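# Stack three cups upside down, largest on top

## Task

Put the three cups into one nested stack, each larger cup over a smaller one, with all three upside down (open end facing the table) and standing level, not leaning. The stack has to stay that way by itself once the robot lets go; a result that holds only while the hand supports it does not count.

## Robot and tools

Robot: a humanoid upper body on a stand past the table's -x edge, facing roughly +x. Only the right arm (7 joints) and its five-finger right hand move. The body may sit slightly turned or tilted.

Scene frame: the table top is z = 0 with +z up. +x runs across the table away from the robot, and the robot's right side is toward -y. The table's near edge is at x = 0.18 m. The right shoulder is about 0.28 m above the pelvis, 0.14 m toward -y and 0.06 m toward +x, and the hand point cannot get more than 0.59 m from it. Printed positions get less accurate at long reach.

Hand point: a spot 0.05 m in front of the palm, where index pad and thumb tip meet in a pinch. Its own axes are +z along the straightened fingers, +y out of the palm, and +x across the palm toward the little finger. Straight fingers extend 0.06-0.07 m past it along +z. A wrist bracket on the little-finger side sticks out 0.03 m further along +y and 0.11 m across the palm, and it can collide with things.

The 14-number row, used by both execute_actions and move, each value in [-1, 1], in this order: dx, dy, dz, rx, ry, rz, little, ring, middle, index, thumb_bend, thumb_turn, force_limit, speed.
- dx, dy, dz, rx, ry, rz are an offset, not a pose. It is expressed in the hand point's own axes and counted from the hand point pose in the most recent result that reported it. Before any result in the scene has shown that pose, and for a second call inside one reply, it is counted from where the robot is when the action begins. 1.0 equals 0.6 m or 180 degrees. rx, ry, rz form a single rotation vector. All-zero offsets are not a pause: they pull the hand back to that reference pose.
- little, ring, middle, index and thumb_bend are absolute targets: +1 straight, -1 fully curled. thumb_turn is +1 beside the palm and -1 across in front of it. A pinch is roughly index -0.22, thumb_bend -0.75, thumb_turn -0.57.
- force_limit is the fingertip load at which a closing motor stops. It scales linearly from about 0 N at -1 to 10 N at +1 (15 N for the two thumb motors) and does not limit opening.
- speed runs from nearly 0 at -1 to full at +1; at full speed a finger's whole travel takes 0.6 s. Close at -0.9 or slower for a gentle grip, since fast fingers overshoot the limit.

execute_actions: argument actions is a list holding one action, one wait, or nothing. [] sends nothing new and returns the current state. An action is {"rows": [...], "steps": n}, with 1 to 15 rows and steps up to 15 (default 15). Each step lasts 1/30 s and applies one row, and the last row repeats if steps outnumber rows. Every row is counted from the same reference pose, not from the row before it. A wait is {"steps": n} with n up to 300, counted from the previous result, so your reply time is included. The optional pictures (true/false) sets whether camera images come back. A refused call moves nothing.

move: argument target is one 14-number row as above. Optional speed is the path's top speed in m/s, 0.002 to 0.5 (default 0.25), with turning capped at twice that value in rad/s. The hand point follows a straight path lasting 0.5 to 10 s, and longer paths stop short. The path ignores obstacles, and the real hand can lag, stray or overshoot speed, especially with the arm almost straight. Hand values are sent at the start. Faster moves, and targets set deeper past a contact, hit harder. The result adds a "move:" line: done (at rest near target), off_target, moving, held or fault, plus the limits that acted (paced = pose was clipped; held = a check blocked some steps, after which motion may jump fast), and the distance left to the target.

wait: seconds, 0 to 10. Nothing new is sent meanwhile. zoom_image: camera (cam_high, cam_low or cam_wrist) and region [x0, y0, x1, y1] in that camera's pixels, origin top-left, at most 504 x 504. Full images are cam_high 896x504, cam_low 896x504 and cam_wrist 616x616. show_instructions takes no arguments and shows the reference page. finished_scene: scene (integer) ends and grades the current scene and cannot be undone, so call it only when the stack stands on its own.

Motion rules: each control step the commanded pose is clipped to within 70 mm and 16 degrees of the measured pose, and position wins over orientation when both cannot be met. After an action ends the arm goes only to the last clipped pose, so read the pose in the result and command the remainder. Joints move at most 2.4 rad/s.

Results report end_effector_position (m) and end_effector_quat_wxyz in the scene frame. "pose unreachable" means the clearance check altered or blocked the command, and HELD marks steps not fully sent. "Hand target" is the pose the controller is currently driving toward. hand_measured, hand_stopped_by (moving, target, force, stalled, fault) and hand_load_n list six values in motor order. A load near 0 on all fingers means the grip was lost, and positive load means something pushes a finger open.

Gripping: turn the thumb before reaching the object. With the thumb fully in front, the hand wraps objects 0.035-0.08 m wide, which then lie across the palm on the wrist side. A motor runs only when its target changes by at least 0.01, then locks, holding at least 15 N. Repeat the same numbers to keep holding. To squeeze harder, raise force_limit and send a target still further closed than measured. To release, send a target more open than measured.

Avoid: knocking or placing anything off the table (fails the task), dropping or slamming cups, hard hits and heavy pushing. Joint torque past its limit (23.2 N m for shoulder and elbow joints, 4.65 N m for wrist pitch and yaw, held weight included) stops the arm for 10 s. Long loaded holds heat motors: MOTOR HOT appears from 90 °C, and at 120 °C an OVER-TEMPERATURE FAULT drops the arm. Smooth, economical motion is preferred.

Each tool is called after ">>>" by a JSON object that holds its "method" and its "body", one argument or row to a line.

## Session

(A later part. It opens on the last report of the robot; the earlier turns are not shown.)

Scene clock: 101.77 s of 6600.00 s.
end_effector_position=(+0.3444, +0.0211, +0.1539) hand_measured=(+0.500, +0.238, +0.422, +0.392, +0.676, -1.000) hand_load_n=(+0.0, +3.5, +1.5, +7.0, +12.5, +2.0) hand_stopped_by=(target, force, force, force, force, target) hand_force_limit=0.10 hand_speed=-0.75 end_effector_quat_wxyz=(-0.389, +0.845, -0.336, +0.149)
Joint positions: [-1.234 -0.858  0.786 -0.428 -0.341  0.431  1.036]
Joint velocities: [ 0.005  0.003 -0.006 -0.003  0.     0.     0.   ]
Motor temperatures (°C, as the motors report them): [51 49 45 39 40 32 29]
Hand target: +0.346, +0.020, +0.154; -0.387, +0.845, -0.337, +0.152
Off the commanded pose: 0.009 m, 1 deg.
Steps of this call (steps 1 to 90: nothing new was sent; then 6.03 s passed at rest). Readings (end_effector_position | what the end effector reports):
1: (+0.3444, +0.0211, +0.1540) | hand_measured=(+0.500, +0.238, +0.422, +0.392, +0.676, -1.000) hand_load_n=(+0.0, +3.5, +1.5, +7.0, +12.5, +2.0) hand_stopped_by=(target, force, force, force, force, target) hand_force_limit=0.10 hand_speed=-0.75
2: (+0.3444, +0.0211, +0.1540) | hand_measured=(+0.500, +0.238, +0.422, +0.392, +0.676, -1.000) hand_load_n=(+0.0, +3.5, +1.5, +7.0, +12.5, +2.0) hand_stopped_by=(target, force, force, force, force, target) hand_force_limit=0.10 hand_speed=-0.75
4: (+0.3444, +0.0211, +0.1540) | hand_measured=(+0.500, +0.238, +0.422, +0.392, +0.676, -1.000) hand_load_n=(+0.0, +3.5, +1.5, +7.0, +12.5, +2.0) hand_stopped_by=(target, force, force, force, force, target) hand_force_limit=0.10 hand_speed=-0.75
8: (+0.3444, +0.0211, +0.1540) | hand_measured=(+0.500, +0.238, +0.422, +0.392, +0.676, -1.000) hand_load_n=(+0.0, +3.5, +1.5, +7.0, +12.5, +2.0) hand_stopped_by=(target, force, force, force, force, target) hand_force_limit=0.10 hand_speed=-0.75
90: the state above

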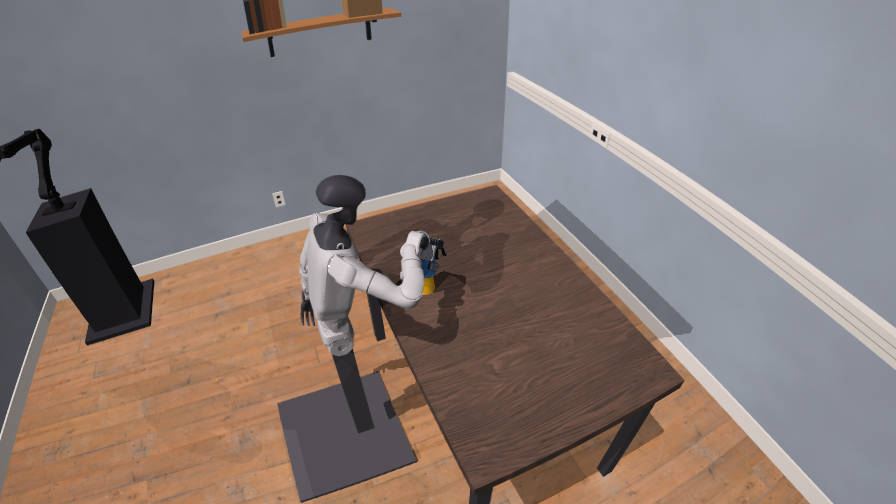

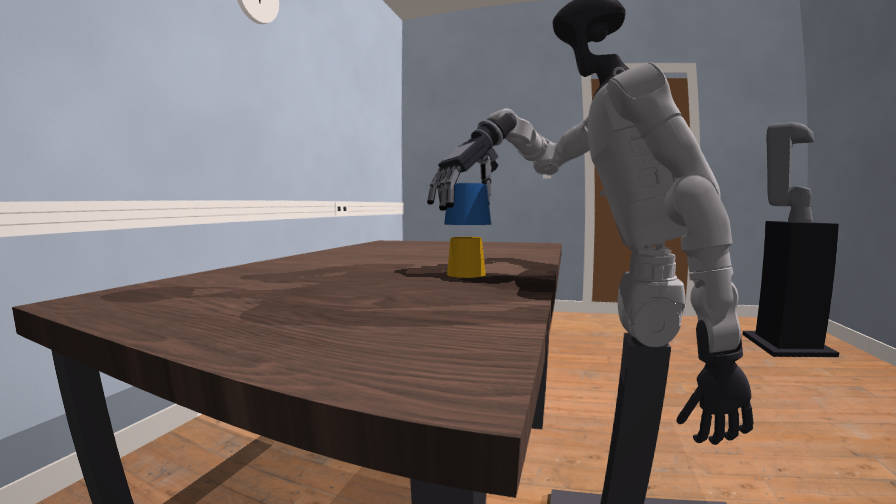

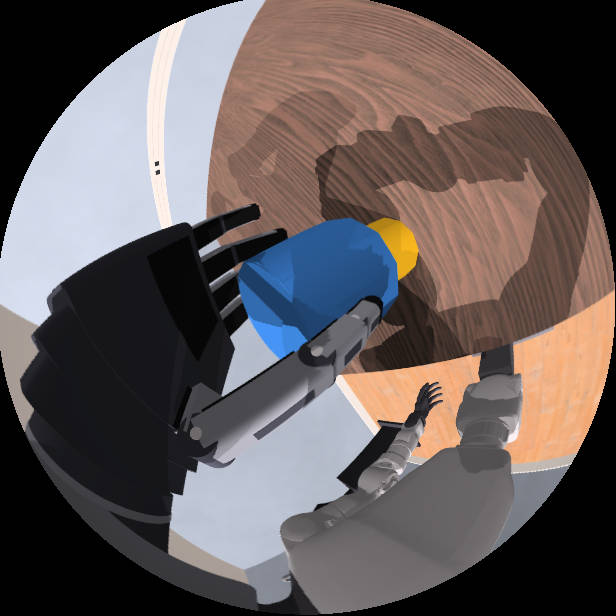

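>>> {"method": "move", "body": {
  "target": [0.004,0.062,0.056,0,0,0,0.5,-0.5,-0.5,-0.5,-0.5,-1,0.1,-0.75],
  "speed": 0.04
}}

>>> {"method": "zoom_image", "body": {
  "camera": "cam_low",
  "region": [400,150,580,290]
}}

Scene clock: 105.23 s of 6600.00 s.
end_effector_position=(+0.3480, +0.0213, +0.1046) hand_measured=(+0.500, +0.238, +0.422, +0.392, +0.676, -1.000) hand_load_n=(+0.0, +3.5, +1.5, +7.0, +12.5, +2.0) hand_stopped_by=(target, force, force, force, force, target) hand_force_limit=0.10 hand_speed=-0.75 end_effector_quat_wxyz=(-0.389, +0.844, -0.338, +0.147)
Joint positions: [-1.124 -0.835  0.897 -0.351 -0.411  0.368  0.859]
Joint velocities: [-0.009  0.009  0.011  0.002  0.002  0.    -0.004]
Motor temperatures (°C, as the motors report them): [51 49 45 39 40 32 29]
Hand target: +0.348, +0.021, +0.104; -0.389, +0.844, -0.337, +0.149
Off the commanded pose: 0.002 m, 0 deg.
move: done

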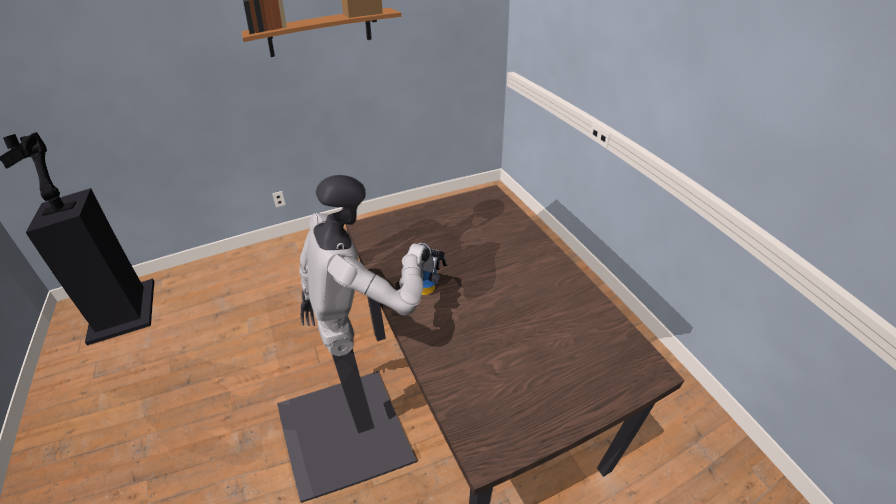

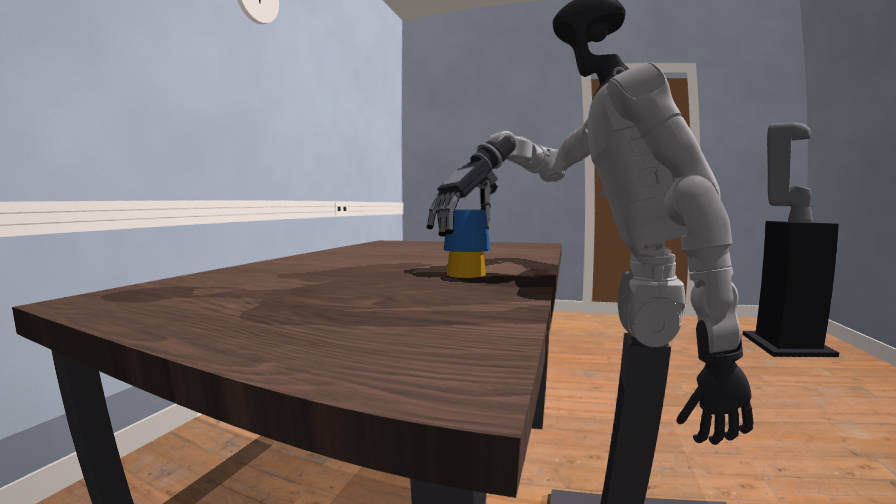

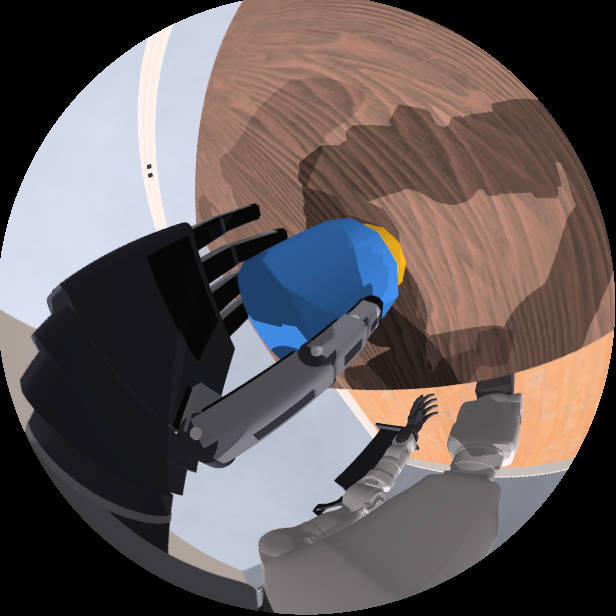

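Region (400, 150, 580, 290) of cam_low's 896x504 image, scaled by 2.800, with more detail than that image has.

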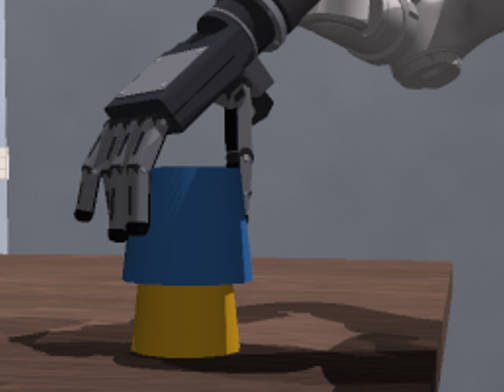

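>>> {"method": "move", "body": {
  "target": [0.002,0.055,0.047,0,0,0,0.5,-0.5,-0.5,-0.5,-0.5,-1,0.1,-0.75],
  "speed": 0.03
}}

>>> {"method": "zoom_image", "body": {
  "camera": "cam_low",
  "region": [400,150,580,290]
}}

Scene clock: 110.90 s of 6600.00 s.
end_effector_position=(+0.3498, +0.0211, +0.0622) hand_measured=(+0.500, +0.238, +0.422, +0.392, +0.676, -1.000) hand_load_n=(+0.0, +3.5, +1.5, +7.0, +12.5, +2.0) hand_stopped_by=(target, force, force, force, force, target) hand_force_limit=0.10 hand_speed=-0.75 end_effector_quat_wxyz=(-0.390, +0.843, -0.341, +0.147)
Joint positions: [-1.055 -0.8    0.996 -0.24  -0.46   0.313  0.701]
Joint velocities: [ 0.     0.003  0.021  0.002  0.     0.    -0.006]
Motor temperatures (°C, as the motors report them): [52 48 45 39 40 32 29]
Hand target: +0.350, +0.021, +0.061; -0.390, +0.843, -0.340, +0.148
Off the commanded pose: 0.002 m, 0 deg.
After step 90, 0.97 s passed at rest.
move: done

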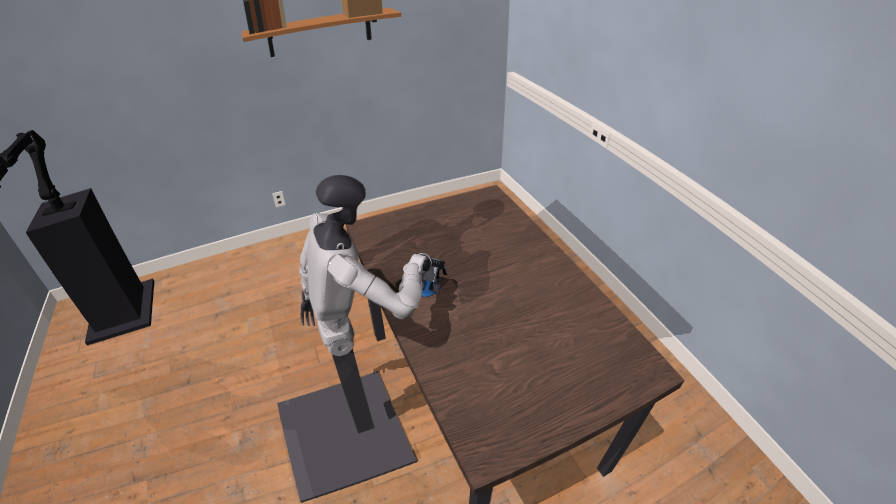

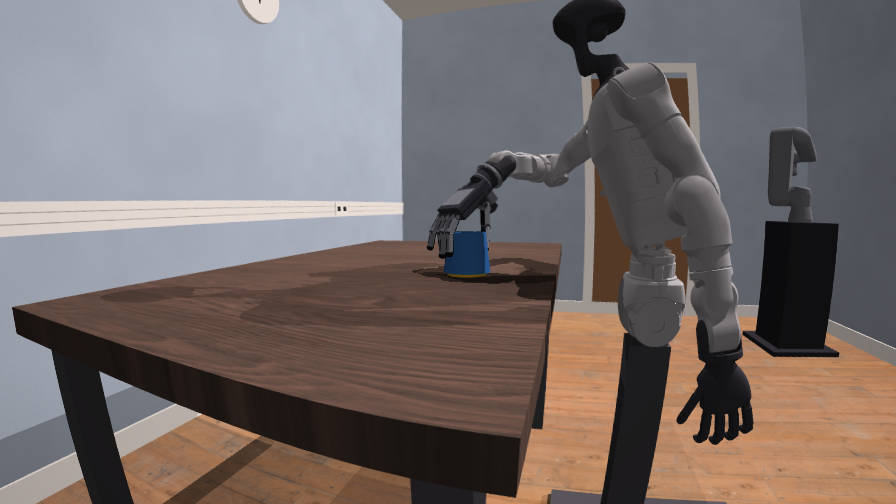

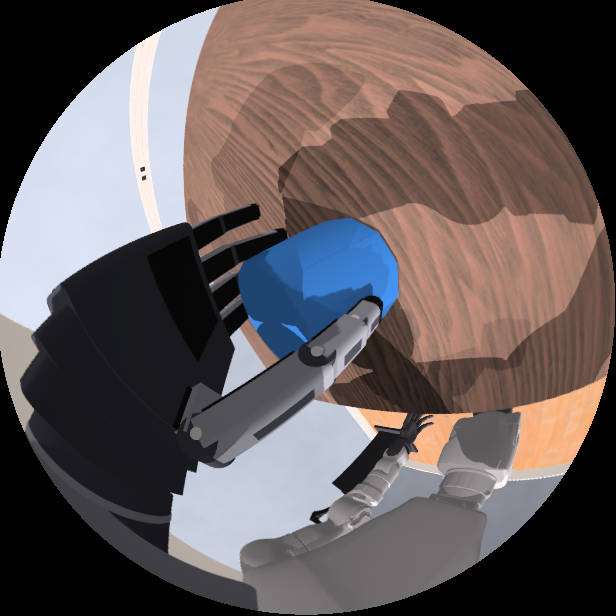

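Region (400, 150, 580, 290) of cam_low's 896x504 image, scaled by 2.800, with more detail than that image has.

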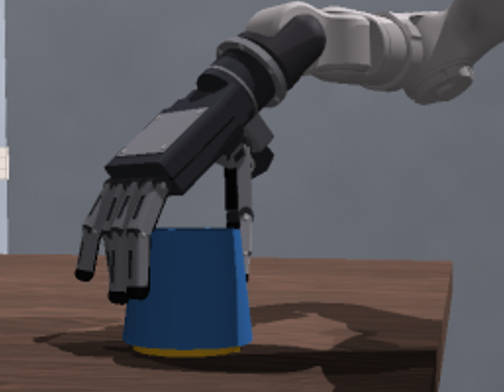

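About 6 mm left.

>>> {"method": "move", "body": {
  "target": [0,0.0085,0.007,0,0,0,0.5,-0.5,-0.5,-0.5,-0.5,-1,0.1,-0.75],
  "speed": 0.015
}}

>>> {"method": "zoom_image", "body": {
  "camera": "cam_low",
  "region": [400,150,580,290]
}}

Scene clock: 114.93 s of 6600.00 s.
end_effector_position=(+0.3504, +0.0218, +0.0582) hand_measured=(+0.500, +0.238, +0.422, +0.392, +0.676, -1.000) hand_load_n=(+0.0, +3.0, +1.0, +6.5, +12.5, +2.5) hand_stopped_by=(target, force, force, force, force, target) hand_force_limit=0.10 hand_speed=-0.75 end_effector_quat_wxyz=(-0.392, +0.842, -0.342, +0.146)
Joint positions: [-1.05  -0.796  1.008 -0.225 -0.46   0.308  0.678]
Joint velocities: [-0.002 -0.002  0.011  0.006 -0.002  0.     0.   ]
Motor temperatures (°C, as the motors report them): [52 48 45 39 40 32 29]
Hand target: +0.350, +0.021, +0.056; -0.390, +0.843, -0.341, +0.147
Off the commanded pose: 0.003 m, 0 deg.
After step 90, 0.33 s passed at rest.
move: done

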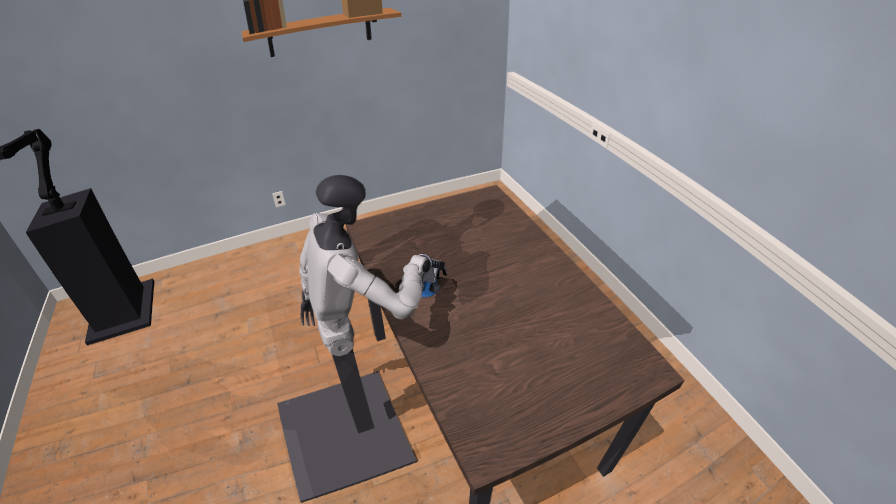

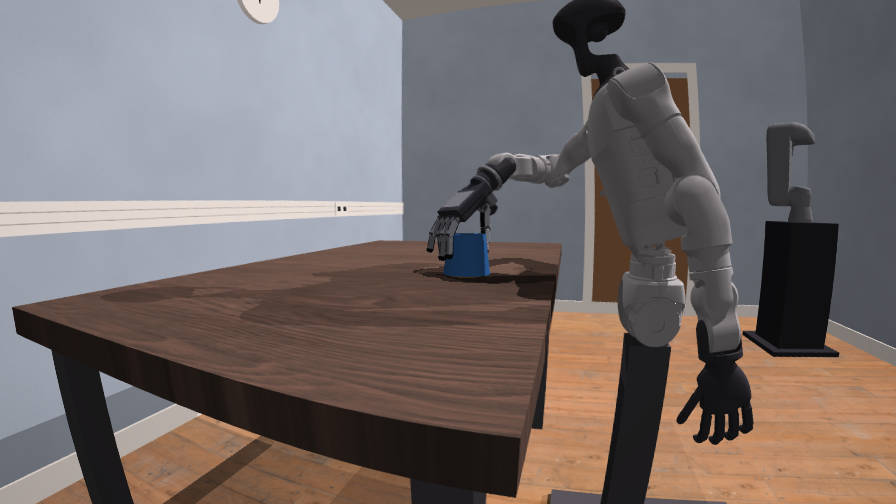

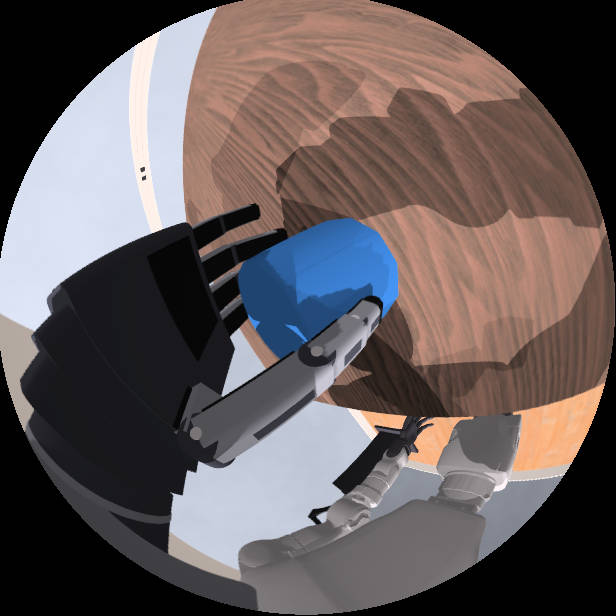

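Region (400, 150, 580, 290) of cam_low's 896x504 image, scaled by 2.800, with more detail than that image has.

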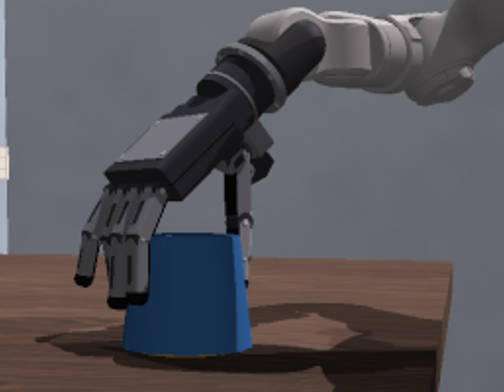

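Touching; release.

>>> {"method": "move", "body": {
  "target": [0,0,0,0,0,0,1,1,1,1,1,-1,0.1,-0.4],
  "speed": 0.02
}}

>>> {"method": "move", "body": {
  "target": [0,-0.09,-0.078,0,0,0,1,1,1,1,1,-1,0.1,-0.4],
  "speed": 0.12
}}

>>> {"method": "zoom_image", "body": {
  "camera": "cam_low",
  "region": [400,150,580,290]
}}

Scene clock: 119.67 s of 6600.00 s.
end_effector_position=(+0.3504, +0.0218, +0.0583) hand_measured=(+1.000, +1.000, +1.000, +1.000, +1.000, -1.000) hand_load_n=(+0.0, +0.0, +0.0, +0.0, +0.0, +0.0) hand_stopped_by=(target, target, target, target, target, target) hand_force_limit=0.10 hand_speed=-0.40 end_effector_quat_wxyz=(-0.392, +0.842, -0.342, +0.147)
Joint positions: [-1.051 -0.796  1.008 -0.226 -0.46   0.308  0.678]
Joint velocities: [-0.006  0.003  0.003 -0.005 -0.002  0.     0.   ]
Motor temperatures (°C, as the motors report them): [52 47 45 39 40 32 29]
Hand target: +0.350, +0.022, +0.058; -0.392, +0.842, -0.342, +0.146
Off the commanded pose: 0.000 m, 0 deg.
After step 90, 0.70 s passed at rest.
move: done

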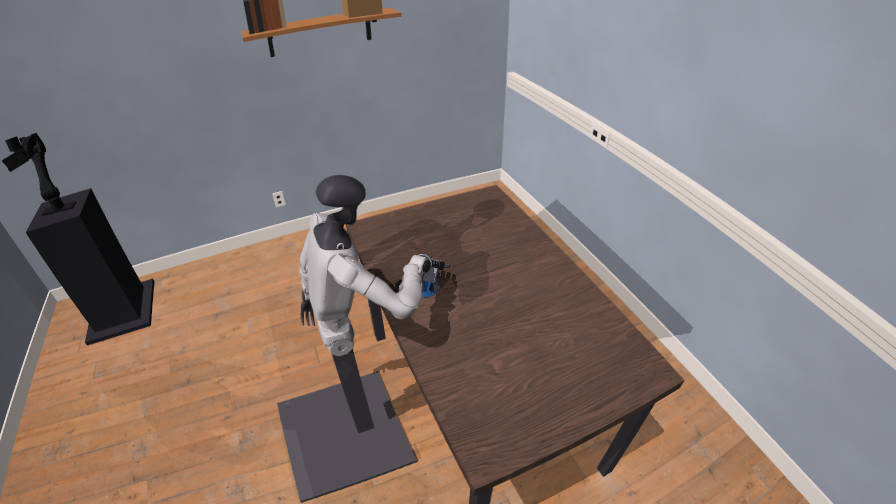

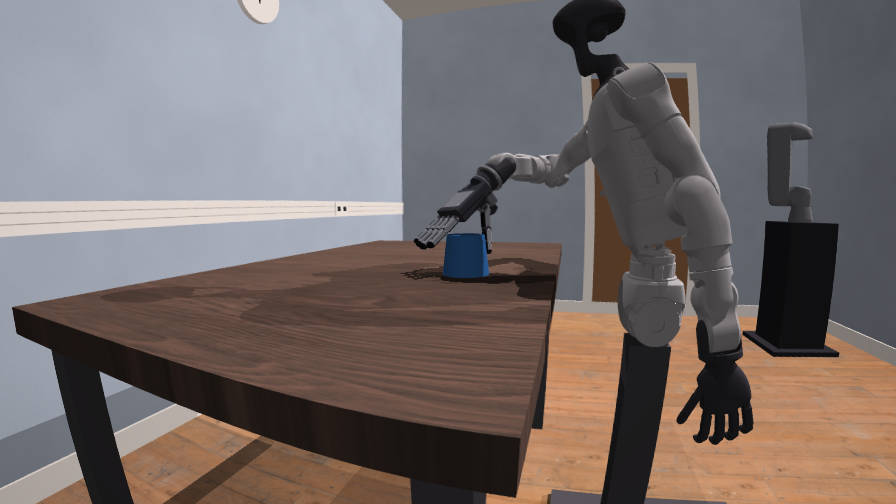

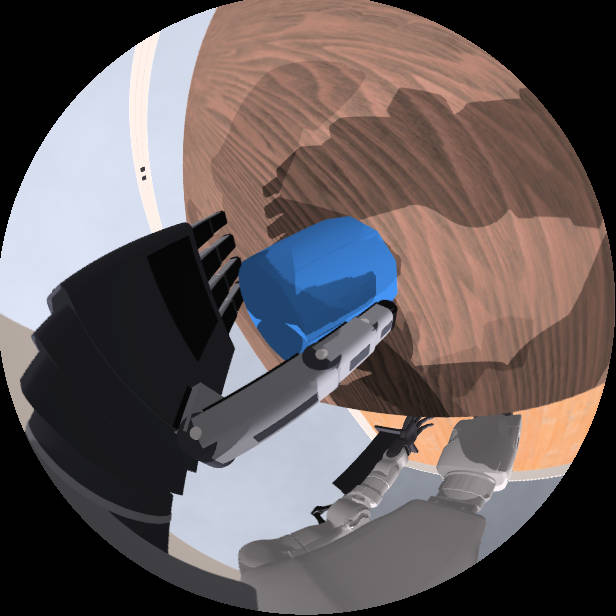

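Scene clock: 120.60 s of 6600.00 s.
end_effector_position=(+0.3496, +0.0201, +0.1302) hand_measured=(+1.000, +1.000, +1.000, +1.000, +1.000, -1.000) hand_load_n=(+0.0, +0.0, +0.0, +0.0, +0.0, +0.0) hand_stopped_by=(target, target, target, target, target, target) hand_force_limit=0.10 hand_speed=-0.40 end_effector_quat_wxyz=(-0.393, +0.842, -0.338, +0.149)
Joint positions: [-1.194 -0.872  0.863 -0.385 -0.343  0.394  0.911]
Joint velocities: [ 0.005  0.011 -0.005 -0.017 -0.002  0.     0.007]
Motor temperatures (°C, as the motors report them): [52 47 45 39 40 32 29]
Hand target: +0.348, +0.020, +0.129; -0.391, +0.843, -0.340, +0.146
Off the commanded pose: 0.002 m, 1 deg.
move: done

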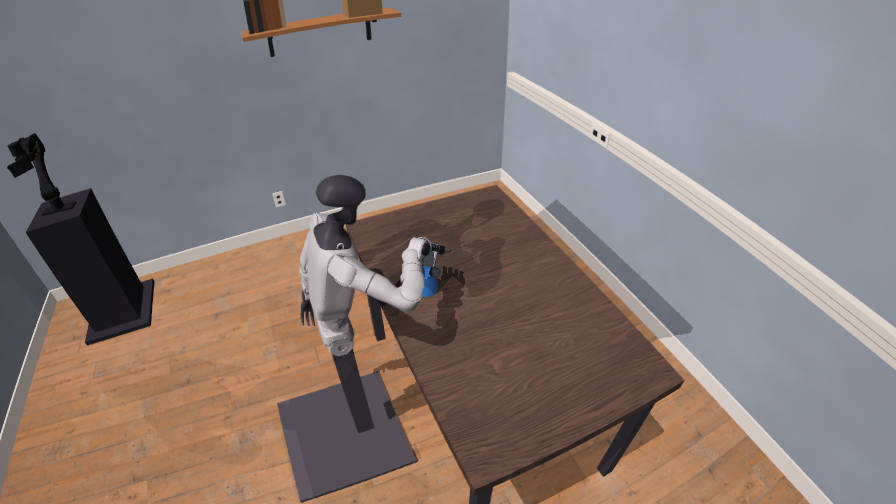

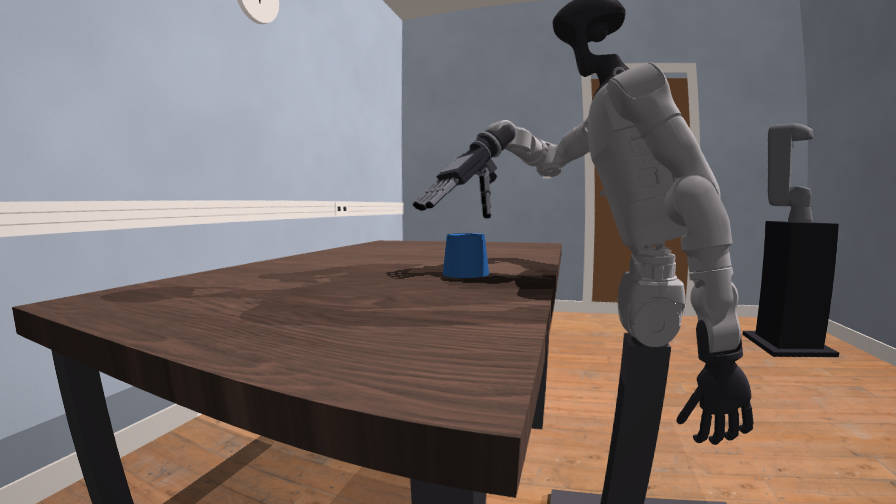

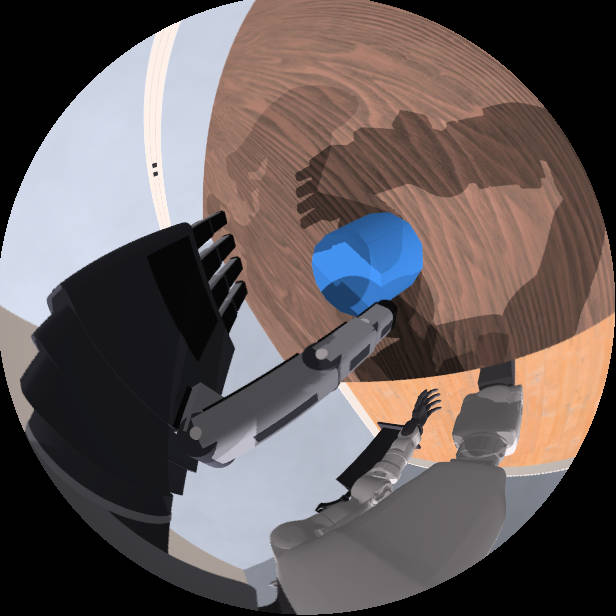

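Region (400, 150, 580, 290) of cam_low's 896x504 image, scaled by 2.800, with more detail than that image has.

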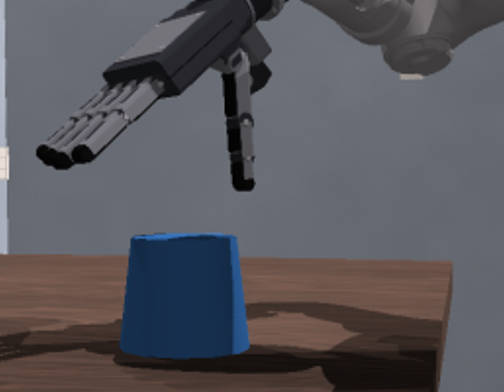

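>>> {"method": "finished_scene", "body": {
  "scene": 2
}}

The scene is finished: the task was done.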